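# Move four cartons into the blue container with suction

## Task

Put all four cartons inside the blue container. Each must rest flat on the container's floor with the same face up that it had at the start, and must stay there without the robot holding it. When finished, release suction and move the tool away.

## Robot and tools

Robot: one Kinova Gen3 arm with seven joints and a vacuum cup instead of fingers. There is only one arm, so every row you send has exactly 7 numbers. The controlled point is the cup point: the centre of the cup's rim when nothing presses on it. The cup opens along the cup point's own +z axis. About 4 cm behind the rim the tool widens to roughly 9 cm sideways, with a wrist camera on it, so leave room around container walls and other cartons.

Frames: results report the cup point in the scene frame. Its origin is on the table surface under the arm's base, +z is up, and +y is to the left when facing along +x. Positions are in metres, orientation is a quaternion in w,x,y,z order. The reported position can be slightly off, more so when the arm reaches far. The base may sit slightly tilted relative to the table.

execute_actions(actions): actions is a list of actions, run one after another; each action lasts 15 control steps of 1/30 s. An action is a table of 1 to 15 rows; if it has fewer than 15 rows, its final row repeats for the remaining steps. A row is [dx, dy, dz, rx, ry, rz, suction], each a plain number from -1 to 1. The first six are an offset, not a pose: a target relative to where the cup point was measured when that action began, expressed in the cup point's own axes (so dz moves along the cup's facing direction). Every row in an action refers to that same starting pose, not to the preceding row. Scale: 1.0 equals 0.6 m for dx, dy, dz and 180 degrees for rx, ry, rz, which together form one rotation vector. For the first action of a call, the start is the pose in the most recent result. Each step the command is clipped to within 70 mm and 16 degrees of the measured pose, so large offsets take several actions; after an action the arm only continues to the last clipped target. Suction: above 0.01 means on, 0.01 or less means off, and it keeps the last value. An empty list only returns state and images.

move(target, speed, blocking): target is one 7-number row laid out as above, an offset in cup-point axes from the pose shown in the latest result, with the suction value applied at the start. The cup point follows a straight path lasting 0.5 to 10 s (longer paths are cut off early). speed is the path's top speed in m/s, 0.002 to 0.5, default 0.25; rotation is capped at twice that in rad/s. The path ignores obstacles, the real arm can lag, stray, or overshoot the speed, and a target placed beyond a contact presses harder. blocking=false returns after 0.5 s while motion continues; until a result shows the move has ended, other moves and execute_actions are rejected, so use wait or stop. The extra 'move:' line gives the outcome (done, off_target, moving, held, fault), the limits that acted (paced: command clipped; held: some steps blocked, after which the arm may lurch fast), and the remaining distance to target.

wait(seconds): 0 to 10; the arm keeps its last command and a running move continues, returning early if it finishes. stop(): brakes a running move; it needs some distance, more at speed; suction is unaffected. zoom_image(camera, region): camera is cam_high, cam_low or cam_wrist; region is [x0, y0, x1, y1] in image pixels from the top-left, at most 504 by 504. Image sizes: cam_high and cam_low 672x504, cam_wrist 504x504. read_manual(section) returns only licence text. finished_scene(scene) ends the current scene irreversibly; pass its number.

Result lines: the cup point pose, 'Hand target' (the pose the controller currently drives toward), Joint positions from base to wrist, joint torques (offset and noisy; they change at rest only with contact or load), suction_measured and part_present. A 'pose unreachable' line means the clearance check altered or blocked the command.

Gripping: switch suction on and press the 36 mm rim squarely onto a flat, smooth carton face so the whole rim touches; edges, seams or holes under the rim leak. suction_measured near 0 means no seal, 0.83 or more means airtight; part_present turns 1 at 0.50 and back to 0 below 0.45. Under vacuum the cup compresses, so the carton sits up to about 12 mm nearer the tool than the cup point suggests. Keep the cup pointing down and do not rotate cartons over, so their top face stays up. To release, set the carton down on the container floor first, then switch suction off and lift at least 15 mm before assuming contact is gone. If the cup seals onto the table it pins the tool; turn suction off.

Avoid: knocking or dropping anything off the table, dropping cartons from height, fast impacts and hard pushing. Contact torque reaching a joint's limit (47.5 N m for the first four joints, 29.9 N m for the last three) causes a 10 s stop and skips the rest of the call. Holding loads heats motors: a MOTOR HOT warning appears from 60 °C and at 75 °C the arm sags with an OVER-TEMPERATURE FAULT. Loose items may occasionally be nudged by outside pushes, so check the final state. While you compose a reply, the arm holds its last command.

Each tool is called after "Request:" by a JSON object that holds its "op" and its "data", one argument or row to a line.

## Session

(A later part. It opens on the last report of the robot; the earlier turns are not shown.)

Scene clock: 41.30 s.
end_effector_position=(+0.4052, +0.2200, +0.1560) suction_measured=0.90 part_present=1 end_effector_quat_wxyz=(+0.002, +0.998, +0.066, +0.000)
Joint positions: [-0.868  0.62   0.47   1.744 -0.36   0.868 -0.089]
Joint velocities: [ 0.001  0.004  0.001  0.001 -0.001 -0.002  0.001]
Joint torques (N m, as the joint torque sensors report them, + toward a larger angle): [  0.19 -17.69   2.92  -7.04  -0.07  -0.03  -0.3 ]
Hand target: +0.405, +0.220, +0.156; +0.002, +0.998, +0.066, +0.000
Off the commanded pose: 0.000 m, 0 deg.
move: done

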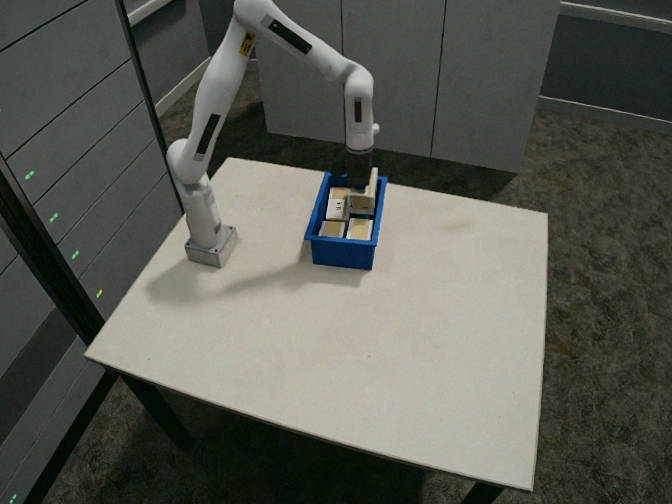

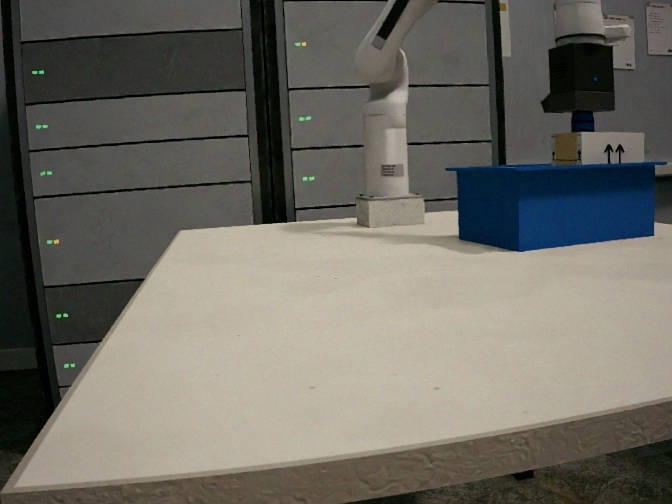

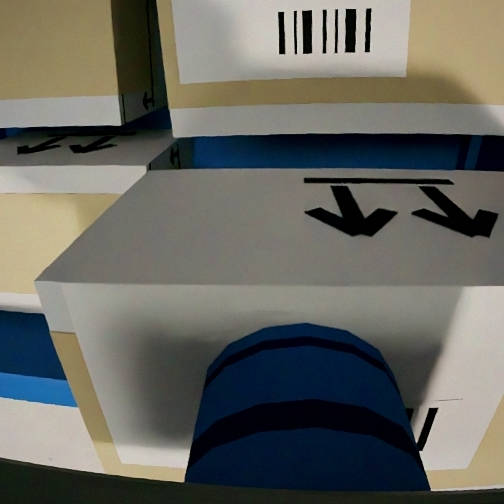

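Request:
{"op": "move", "data": {
  "target": [0,0,0.135,0,0,0,1],
  "speed": 0.06
}}

Request:
{"op": "move", "data": {
  "target": [0,0,0.016,0,0,0,1],
  "speed": 0.015
}}

Scene clock: 43.83 s.
end_effector_position=(+0.4060, +0.2198, +0.0762) suction_measured=0.90 part_present=1 end_effector_quat_wxyz=(+0.002, +0.998, +0.066, +0.001)
Joint positions: [-0.814  0.757  0.389  1.805 -0.445  0.669 -0.019]
Joint velocities: [ 0.003  0.002 -0.002  0.001 -0.003 -0.003  0.002]
Joint torques (N m, as the joint torque sensors report them, + toward a larger angle): [  0.12 -16.75   2.29  -5.92  -0.04  -0.23  -0.36]
Hand target: +0.405, +0.220, +0.075; +0.002, +0.998, +0.066, +0.000
Off the commanded pose: 0.001 m, 0 deg.
move: done

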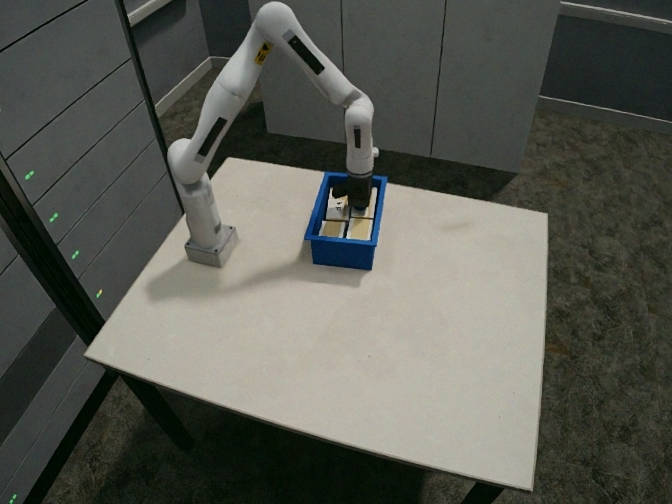

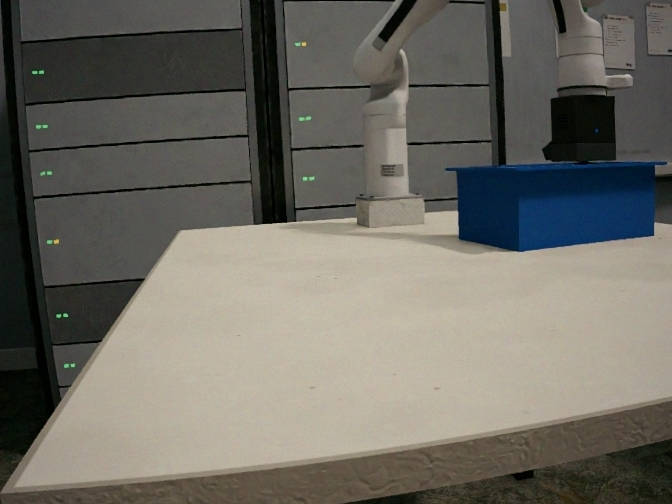

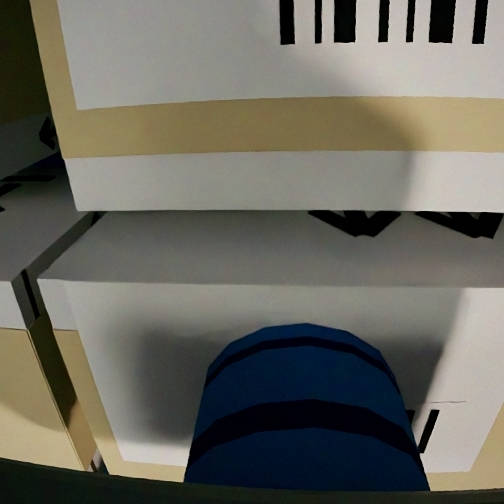

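Scene clock: 44.70 s.
end_effector_position=(+0.4079, +0.2188, +0.0705) suction_measured=0.90 part_present=1 end_effector_quat_wxyz=(+0.001, +0.998, +0.064, +0.004)
Joint positions: [-0.805  0.767  0.381  1.809 -0.453  0.649 -0.012]
Joint velocities: [ 0.002 -0.001 -0.004  0.001 -0.    -0.002  0.001]
Joint torques (N m, as the joint torque sensors report them, + toward a larger angle): [ -1.11 -13.17   0.3   -5.57  -0.51  -1.3   -0.05]
Hand target: +0.406, +0.220, +0.067; +0.002, +0.998, +0.066, +0.001
Off the commanded pose: 0.004 m, 0 deg.
move: off_target

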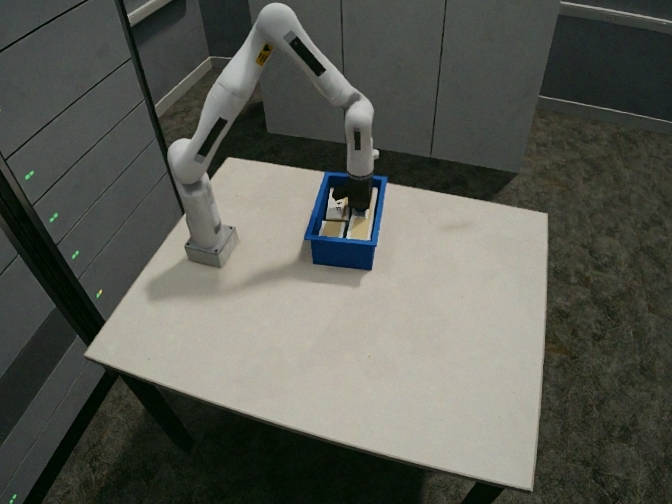

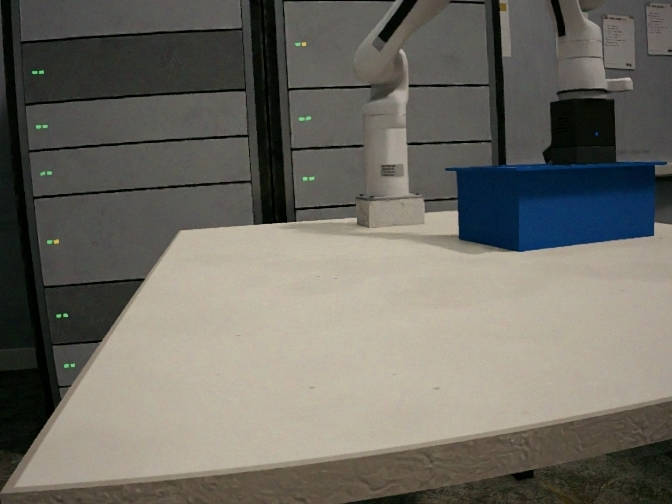

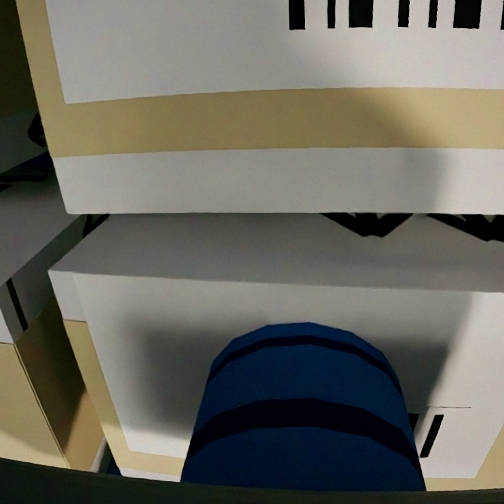

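Request:
{"op": "execute_actions", "data": {
  "actions": [
    [[0,0,-0.004,0,0,0,0]]
  ]
}}

Request:
{"op": "move", "data": {
  "target": [0.03,-0.03,-0.27,0,0,0,0],
  "speed": 0.2
}}

Request:
{"op": "zoom_image", "data": {
  "camera": "cam_high",
  "region": [290,150,410,280]
}}

Scene clock: 46.33 s.
end_effector_position=(+0.4091, +0.2188, +0.0753) suction_measured=0.01 part_present=0 end_effector_quat_wxyz=(-0.001, +0.998, +0.064, +0.005)
Joint positions: [-0.806  0.757  0.385  1.808 -0.449  0.656 -0.014]
Joint velocities: [ 0.    -0.001  0.001  0.     0.001  0.    -0.001]
Joint torques (N m, as the joint torque sensors report them, + toward a larger angle): [  0.07 -13.81   1.53  -4.77  -0.11  -0.77  -0.37]
Hand target: +0.408, +0.219, +0.073; +0.001, +0.998, +0.064, +0.004
Off the commanded pose: 0.003 m, 0 deg.

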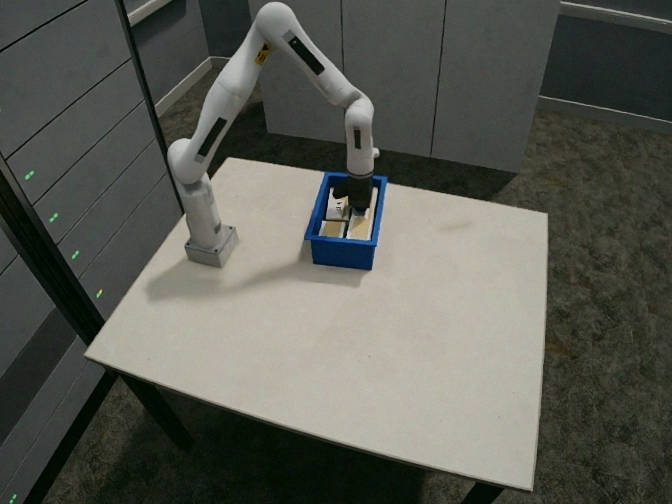

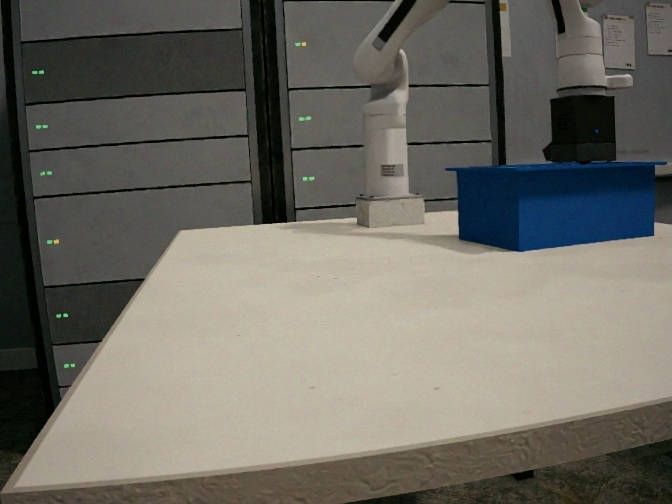

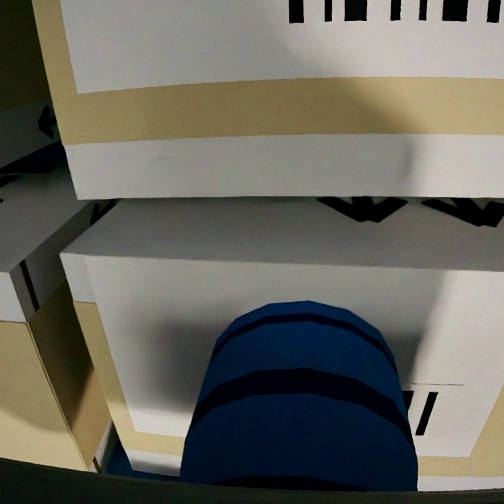

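Scene clock: 47.63 s.
end_effector_position=(+0.4227, +0.2387, +0.2373) suction_measured=0.01 part_present=0 end_effector_quat_wxyz=(-0.001, +0.998, +0.064, +0.005)
Joint positions: [-0.895  0.549  0.51   1.557 -0.298  1.106 -0.171]
Joint velocities: [-0.001 -0.     0.    -0.003  0.001  0.003 -0.001]
Joint torques (N m, as the joint torque sensors report them, + toward a larger angle): [  0.47 -16.13   2.61  -7.81   0.18  -0.03  -0.2 ]
Hand target: +0.423, +0.239, +0.237; -0.001, +0.998, +0.064, +0.005
Off the commanded pose: 0.000 m, 0 deg.
move: done

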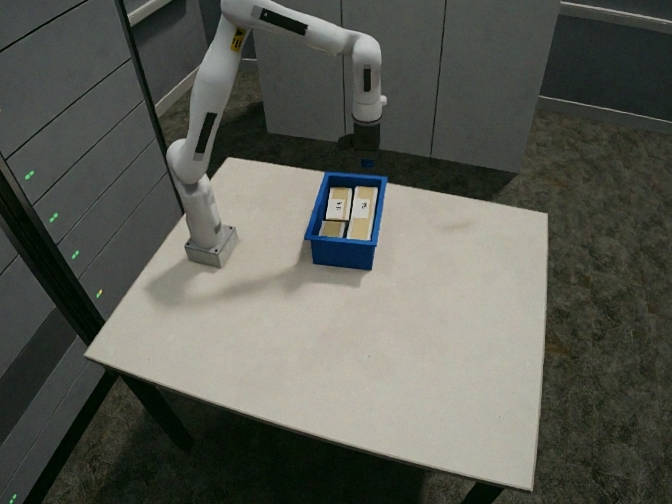

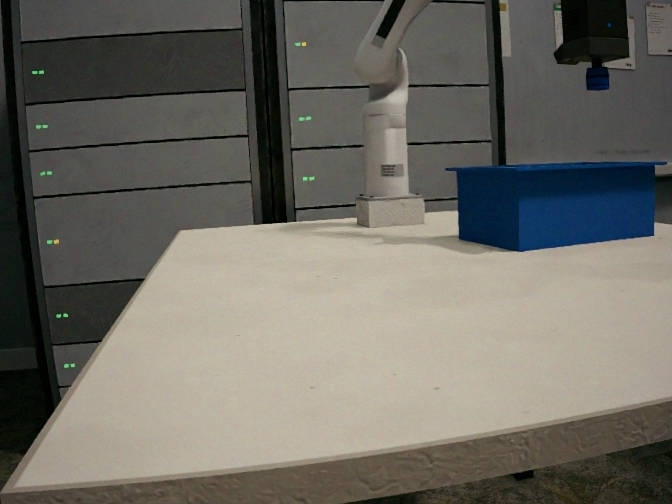

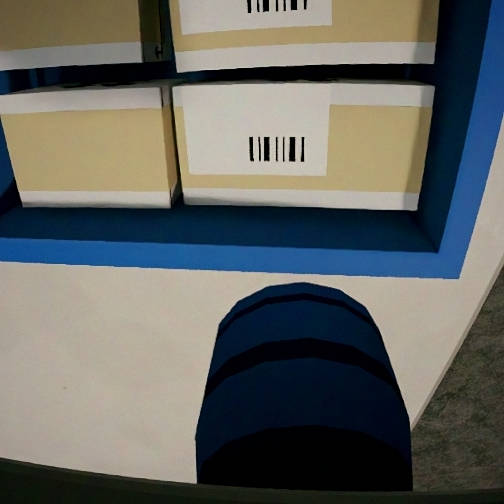

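Region (290, 150, 410, 280) of cam_high's 672x504 image, scaled by 3.877, with more detail than that image has; it fills the left 465 columns of this view, and the rest is white.

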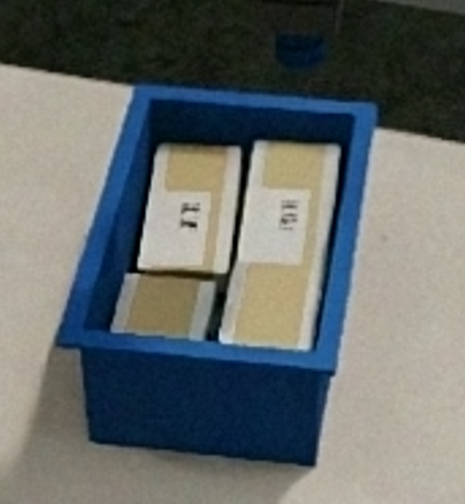

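Request:
{"op": "move", "data": {
  "target": [-0.033,0.03,0.25,0,-0.003,0,0],
  "speed": 0.2
}}

Request:
{"op": "move", "data": {
  "target": [0,0,0.022,0,0,0,1],
  "speed": 0.03
}}

Scene clock: 50.40 s.
end_effector_position=(+0.4072, +0.2187, +0.0874) suction_measured=0.01 part_present=0 end_effector_quat_wxyz=(-0.000, +0.998, +0.064, +0.001)
Joint positions: [-0.814  0.737  0.399  1.798 -0.437  0.697 -0.023]
Joint velocities: [ 0.004  0.004 -0.001  0.001 -0.001 -0.003  0.002]
Joint torques (N m, as the joint torque sensors report them, + toward a larger angle): [  0.29 -17.53   2.42  -5.72   0.    -0.15  -0.17]
Hand target: +0.407, +0.218, +0.087; -0.000, +0.998, +0.064, +0.000
Off the commanded pose: 0.000 m, 0 deg.
move: done

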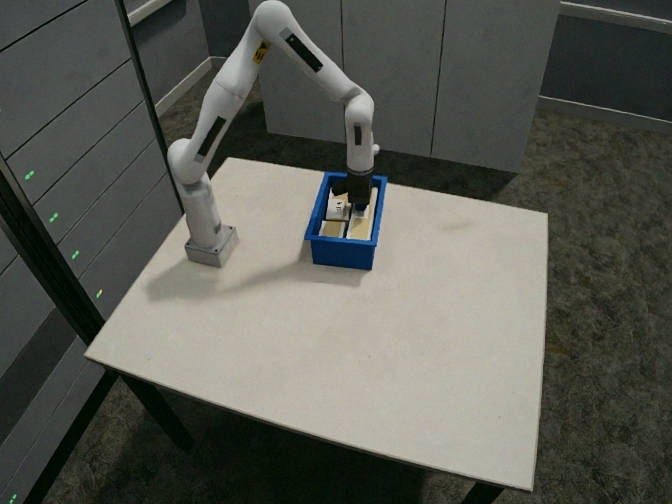

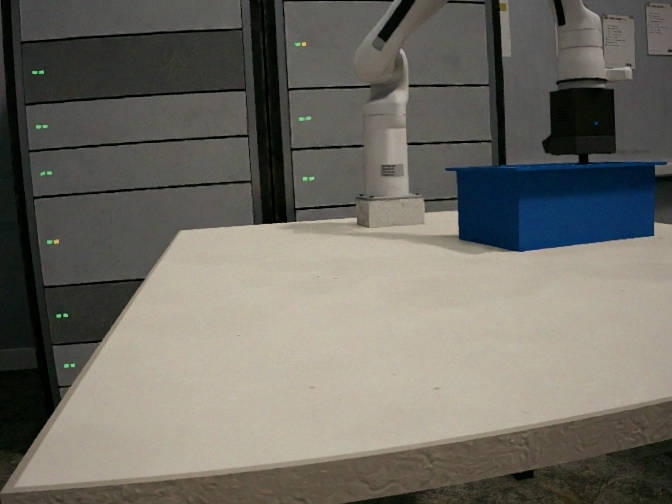

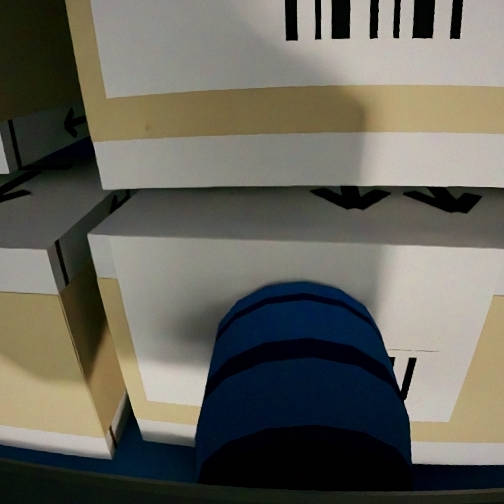

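Scene clock: 51.13 s.
end_effector_position=(+0.4074, +0.2181, +0.0744) suction_measured=0.89 part_present=1 end_effector_quat_wxyz=(+0.000, +0.998, +0.063, +0.001)
Joint positions: [-0.804  0.761  0.385  1.805 -0.45   0.666 -0.013]
Joint velocities: [ 0.002  0.003 -0.003  0.    -0.    -0.004  0.001]
Joint torques (N m, as the joint torque sensors report them, + toward a larger angle): [ -0.49 -18.75   2.47  -6.01   0.01  -0.22  -0.08]
Hand target: +0.407, +0.219, +0.074; -0.000, +0.998, +0.064, +0.001
Off the commanded pose: 0.001 m, 0 deg.
move: done

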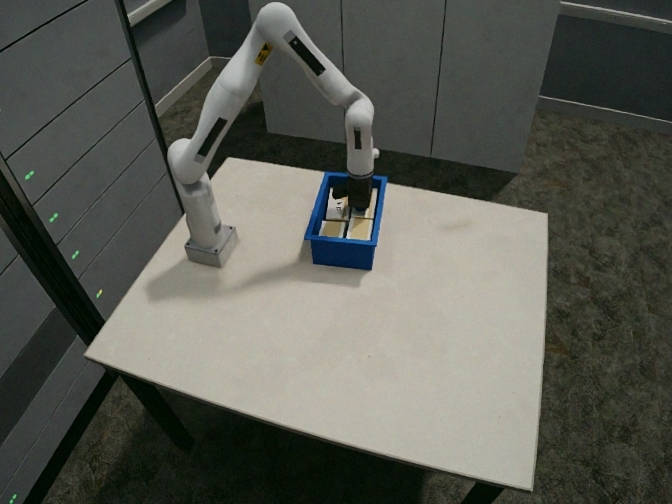

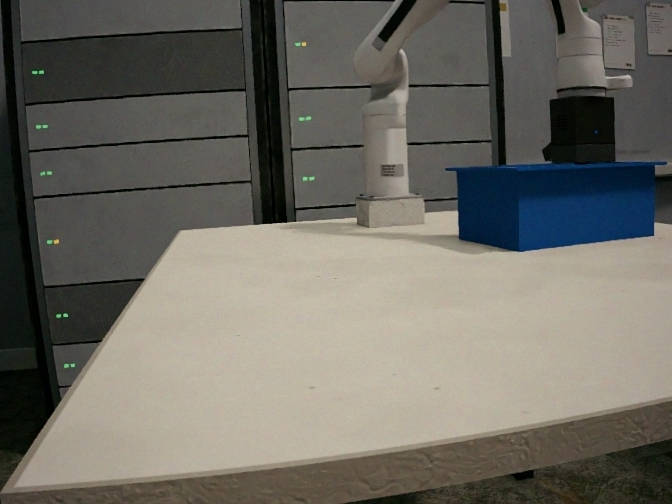

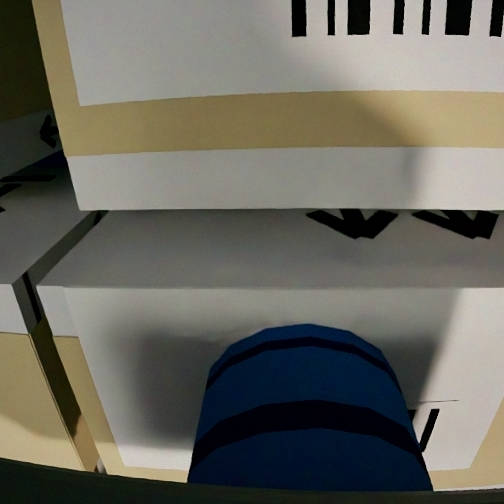

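Request:
{"op": "move", "data": {
  "target": [-0.007,0.005,-0.004,0,0,0,1],
  "speed": 0.02
}}

Request:
{"op": "move", "data": {
  "target": [0,0,0.016,0,0,0,1],
  "speed": 0.015
}}

Scene clock: 52.90 s.
end_effector_position=(+0.4036, +0.2146, +0.0767) suction_measured=0.90 part_present=1 end_effector_quat_wxyz=(+0.000, +0.998, +0.063, +0.001)
Joint positions: [-0.804  0.749  0.386  1.821 -0.448  0.66  -0.009]
Joint velocities: [-0.001 -0.004  0.     0.003  0.001 -0.001  0.001]
Joint torques (N m, as the joint torque sensors report them, + toward a larger angle): [  0.1  -18.73   2.67  -5.66   0.09   0.04  -0.25]
Hand target: +0.404, +0.215, +0.077; +0.000, +0.998, +0.063, +0.001
Off the commanded pose: 0.000 m, 0 deg.
move: done

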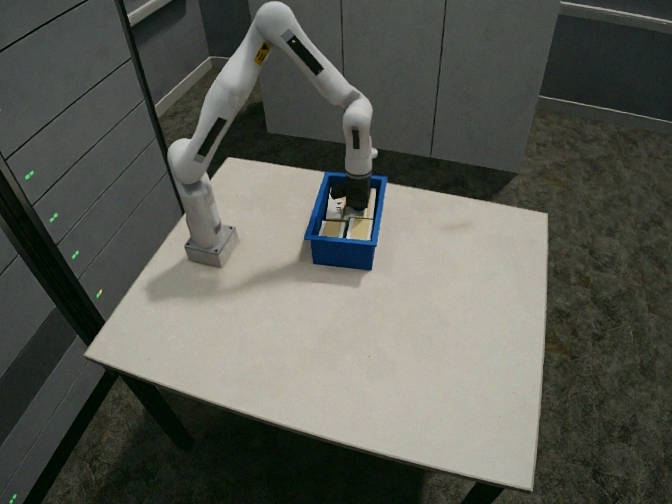

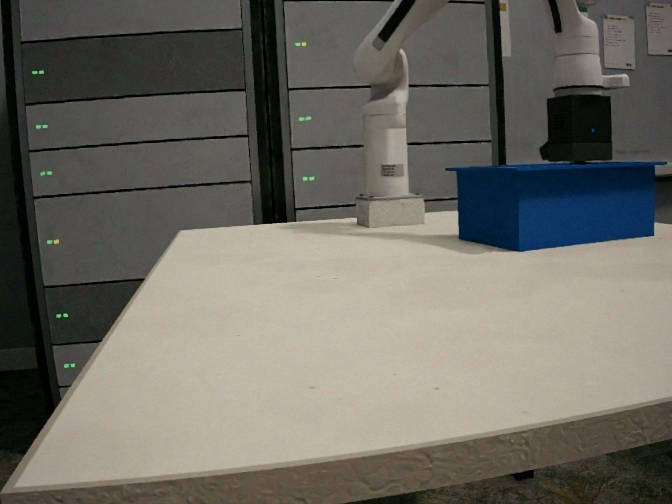

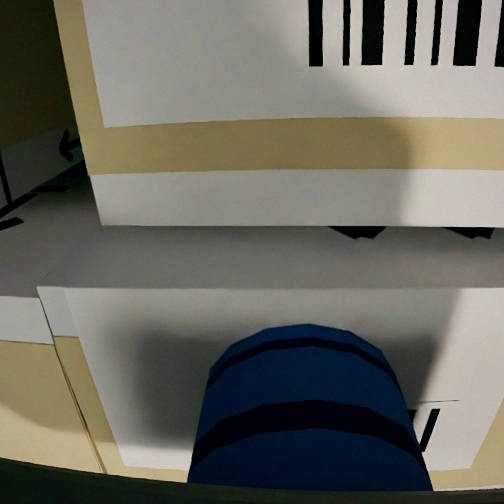

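Scene clock: 53.77 s.
end_effector_position=(+0.4038, +0.2146, +0.0675) suction_measured=0.90 part_present=1 end_effector_quat_wxyz=(-0.000, +0.998, +0.063, +0.001)
Joint positions: [-0.796  0.766  0.374  1.825 -0.458  0.638 -0.001]
Joint velocities: [ 0.002  0.001 -0.     0.001 -0.002 -0.001  0.001]
Joint torques (N m, as the joint torque sensors report them, + toward a larger angle): [  0.88 -18.08   2.44  -5.3    0.2   -0.33  -0.03]
Hand target: +0.404, +0.215, +0.067; +0.000, +0.998, +0.063, +0.001
Off the commanded pose: 0.001 m, 0 deg.
move: done

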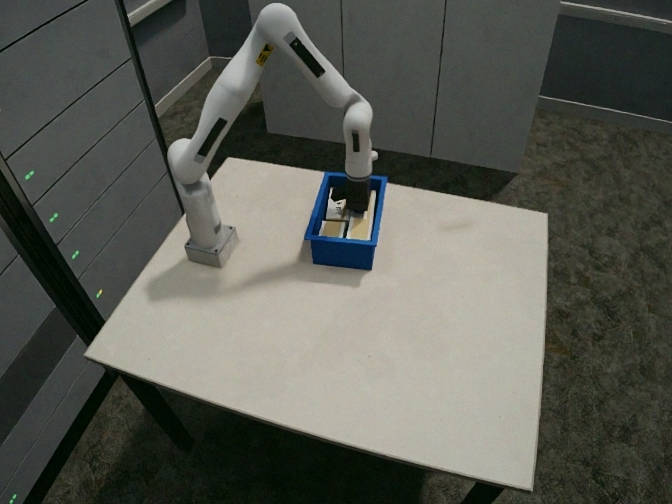

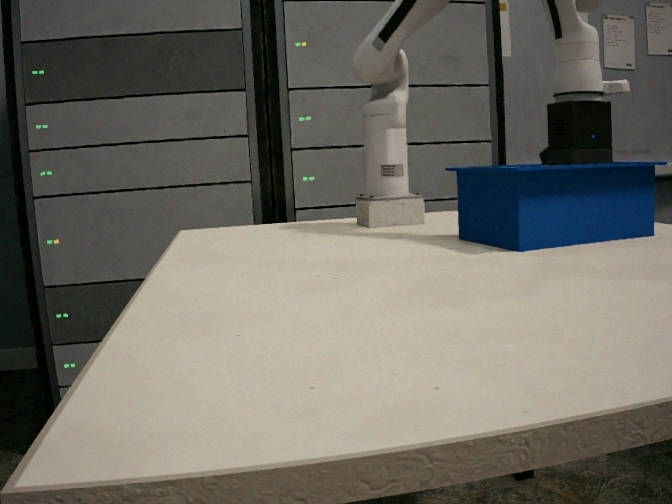

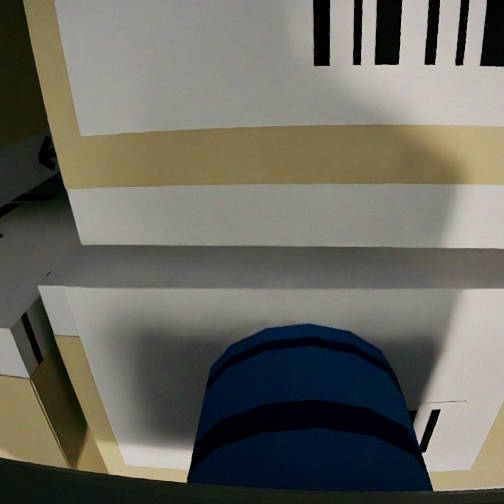

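Request:
{"op": "move", "data": {
  "target": [0,0,0.008,0,0,0,1],
  "speed": 0.015
}}

Scene clock: 55.23 s.
end_effector_position=(+0.4053, +0.2154, +0.0671) suction_measured=0.90 part_present=1 end_effector_quat_wxyz=(-0.002, +0.998, +0.063, +0.003)
Joint positions: [-0.793  0.766  0.371  1.827 -0.462  0.63   0.004]
Joint velocities: [ 0.     0.    -0.001 -0.001  0.    -0.001  0.001]
Joint torques (N m, as the joint torque sensors report them, + toward a larger angle): [  0.23 -12.11   1.3   -5.59  -0.61  -1.8   -0.16]
Hand target: +0.404, +0.215, +0.063; -0.000, +0.998, +0.063, +0.001
Off the commanded pose: 0.005 m, 0 deg.
move: off_target

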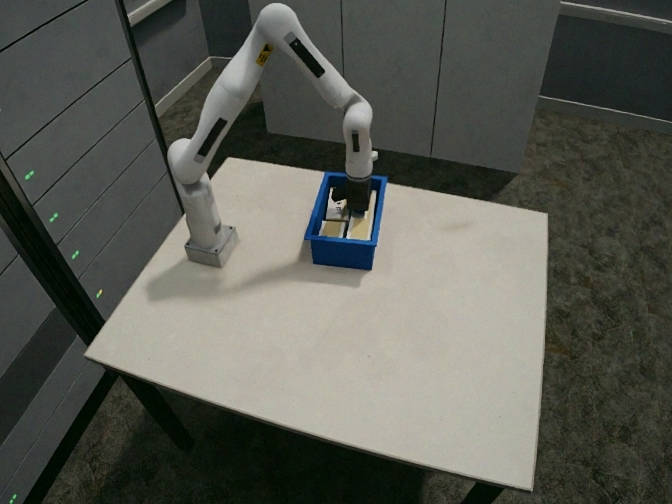

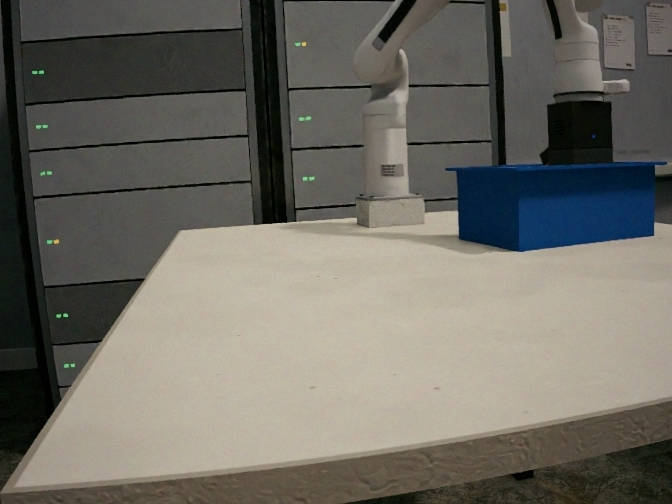

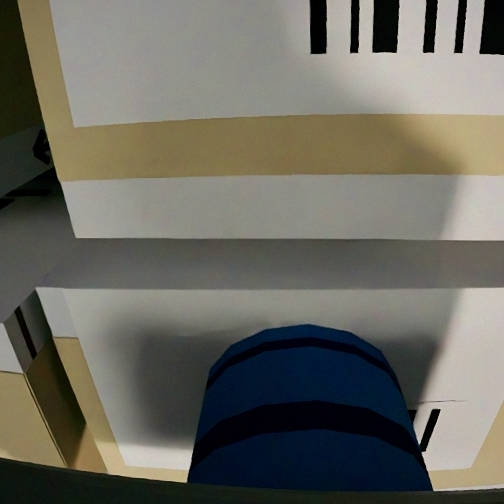

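Request:
{"op": "execute_actions", "data": {
  "actions": [
    [[0,0,-0.006,0,0,0,0]]
  ]
}}

Request:
{"op": "move", "data": {
  "target": [-0.03,0,-0.25,0,0,0,0]
}}

Scene clock: 56.80 s.
end_effector_position=(+0.4068, +0.2162, +0.0732) suction_measured=0.01 part_present=0 end_effector_quat_wxyz=(-0.004, +0.998, +0.063, +0.005)
Joint positions: [-0.795  0.754  0.376  1.824 -0.458  0.64   0.   ]
Joint velocities: [-0.001  0.     0.001  0.     0.001  0.    -0.   ]
Joint torques (N m, as the joint torque sensors report them, + toward a larger angle): [ -0.01 -13.51   1.83  -4.55  -0.03  -0.45  -0.01]
Hand target: +0.405, +0.215, +0.071; -0.002, +0.998, +0.063, +0.003
Off the commanded pose: 0.003 m, 0 deg.

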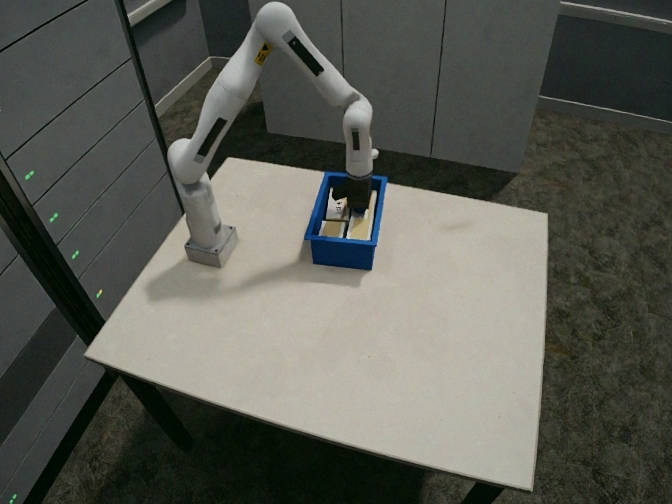

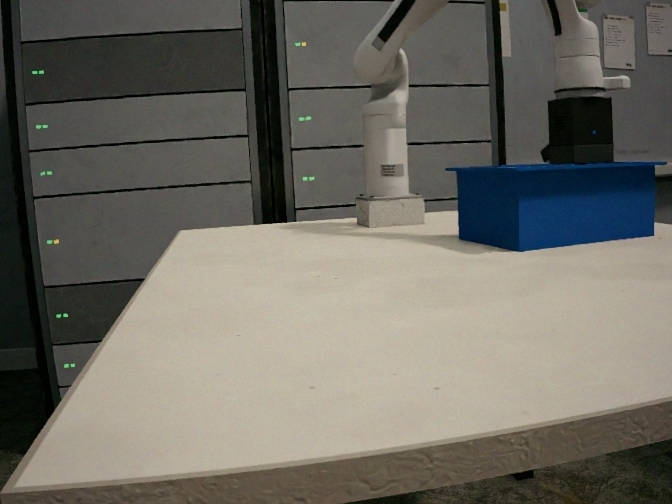

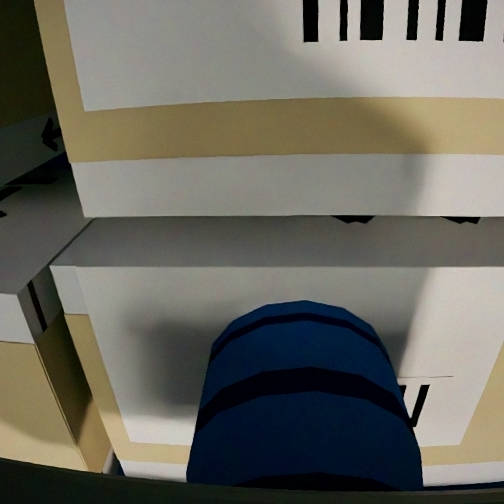

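Scene clock: 58.00 s.
end_effector_position=(+0.3872, +0.2125, +0.2226) suction_measured=0.01 part_present=0 end_effector_quat_wxyz=(-0.004, +0.998, +0.063, +0.005)
Joint positions: [-0.912  0.471  0.509  1.738 -0.284  0.994 -0.153]
Joint velocities: [-0.002 -0.002 -0.001 -0.001  0.001  0.001 -0.001]
Joint torques (N m, as the joint torque sensors report them, + toward a larger angle): [  0.37 -14.77   1.97  -7.46   0.04  -0.07  -0.31]
Hand target: +0.387, +0.213, +0.223; -0.004, +0.998, +0.063, +0.005
Off the commanded pose: 0.000 m, 0 deg.
move: done

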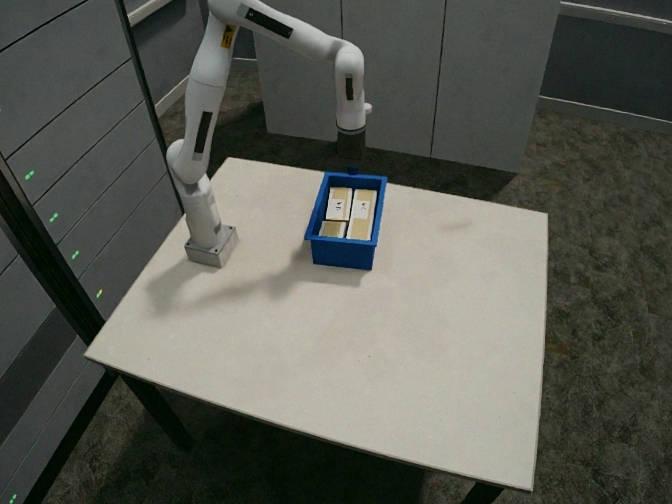

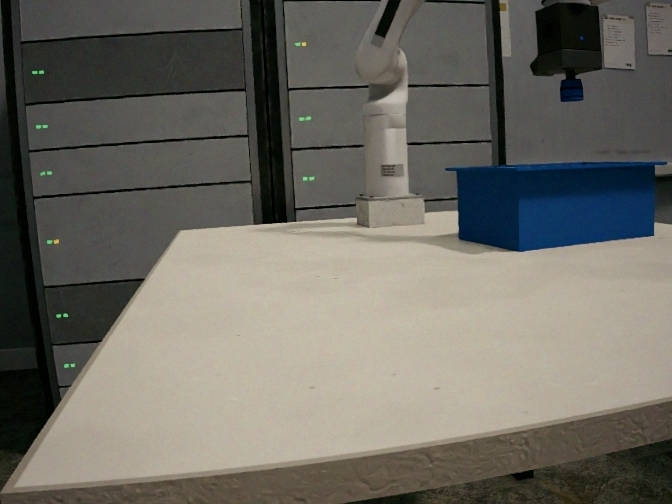

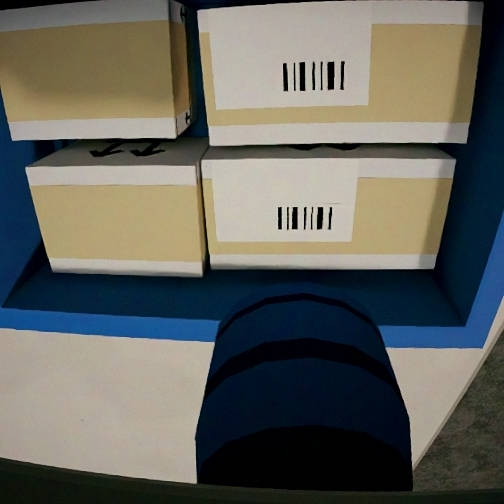

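Request:
{"op": "move", "data": {
  "target": [-0.089,-0.012,0.1,0,0,-0.98,0],
  "speed": 0.5
}}

Scene clock: 63.93 s.
end_effector_position=(+0.3337, +0.2133, +0.1621) suction_measured=0.01 part_present=0 end_effector_quat_wxyz=(+0.005, -0.032, +0.999, +0.004)
Joint positions: [-0.422  0.456 -0.288  1.952  0.169  0.746  2.416]
Joint velocities: [ 0.009  0.002  0.    -0.001 -0.003 -0.     0.01 ]
Joint torques (N m, as the joint torque sensors report them, + toward a larger angle): [  0.28 -14.39  -0.69  -6.32   0.16  -0.12  -0.07]
Hand target: +0.334, +0.213, +0.162; +0.005, -0.032, +0.999, +0.004
Off the commanded pose: 0.000 m, 0 deg.
move: done

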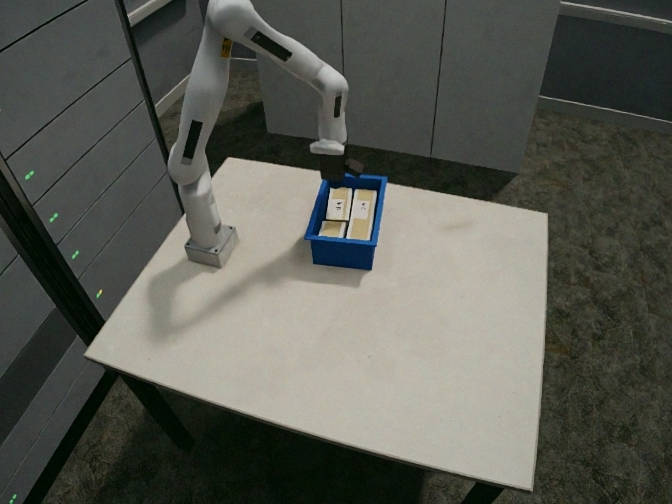

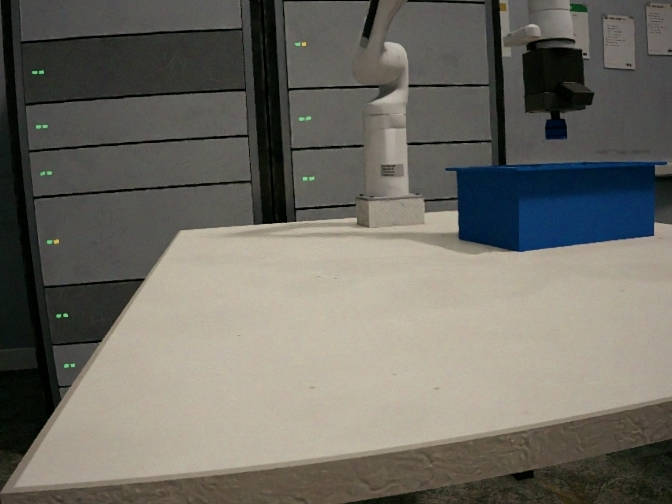

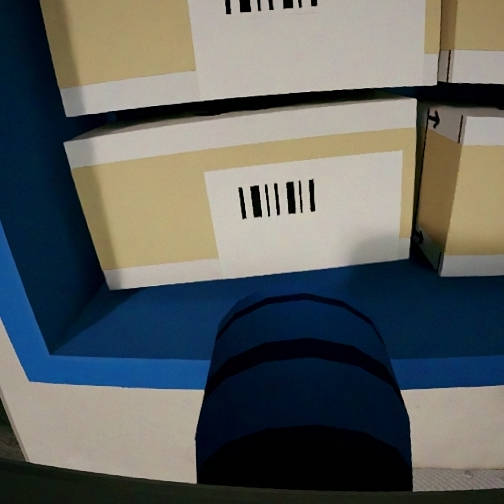

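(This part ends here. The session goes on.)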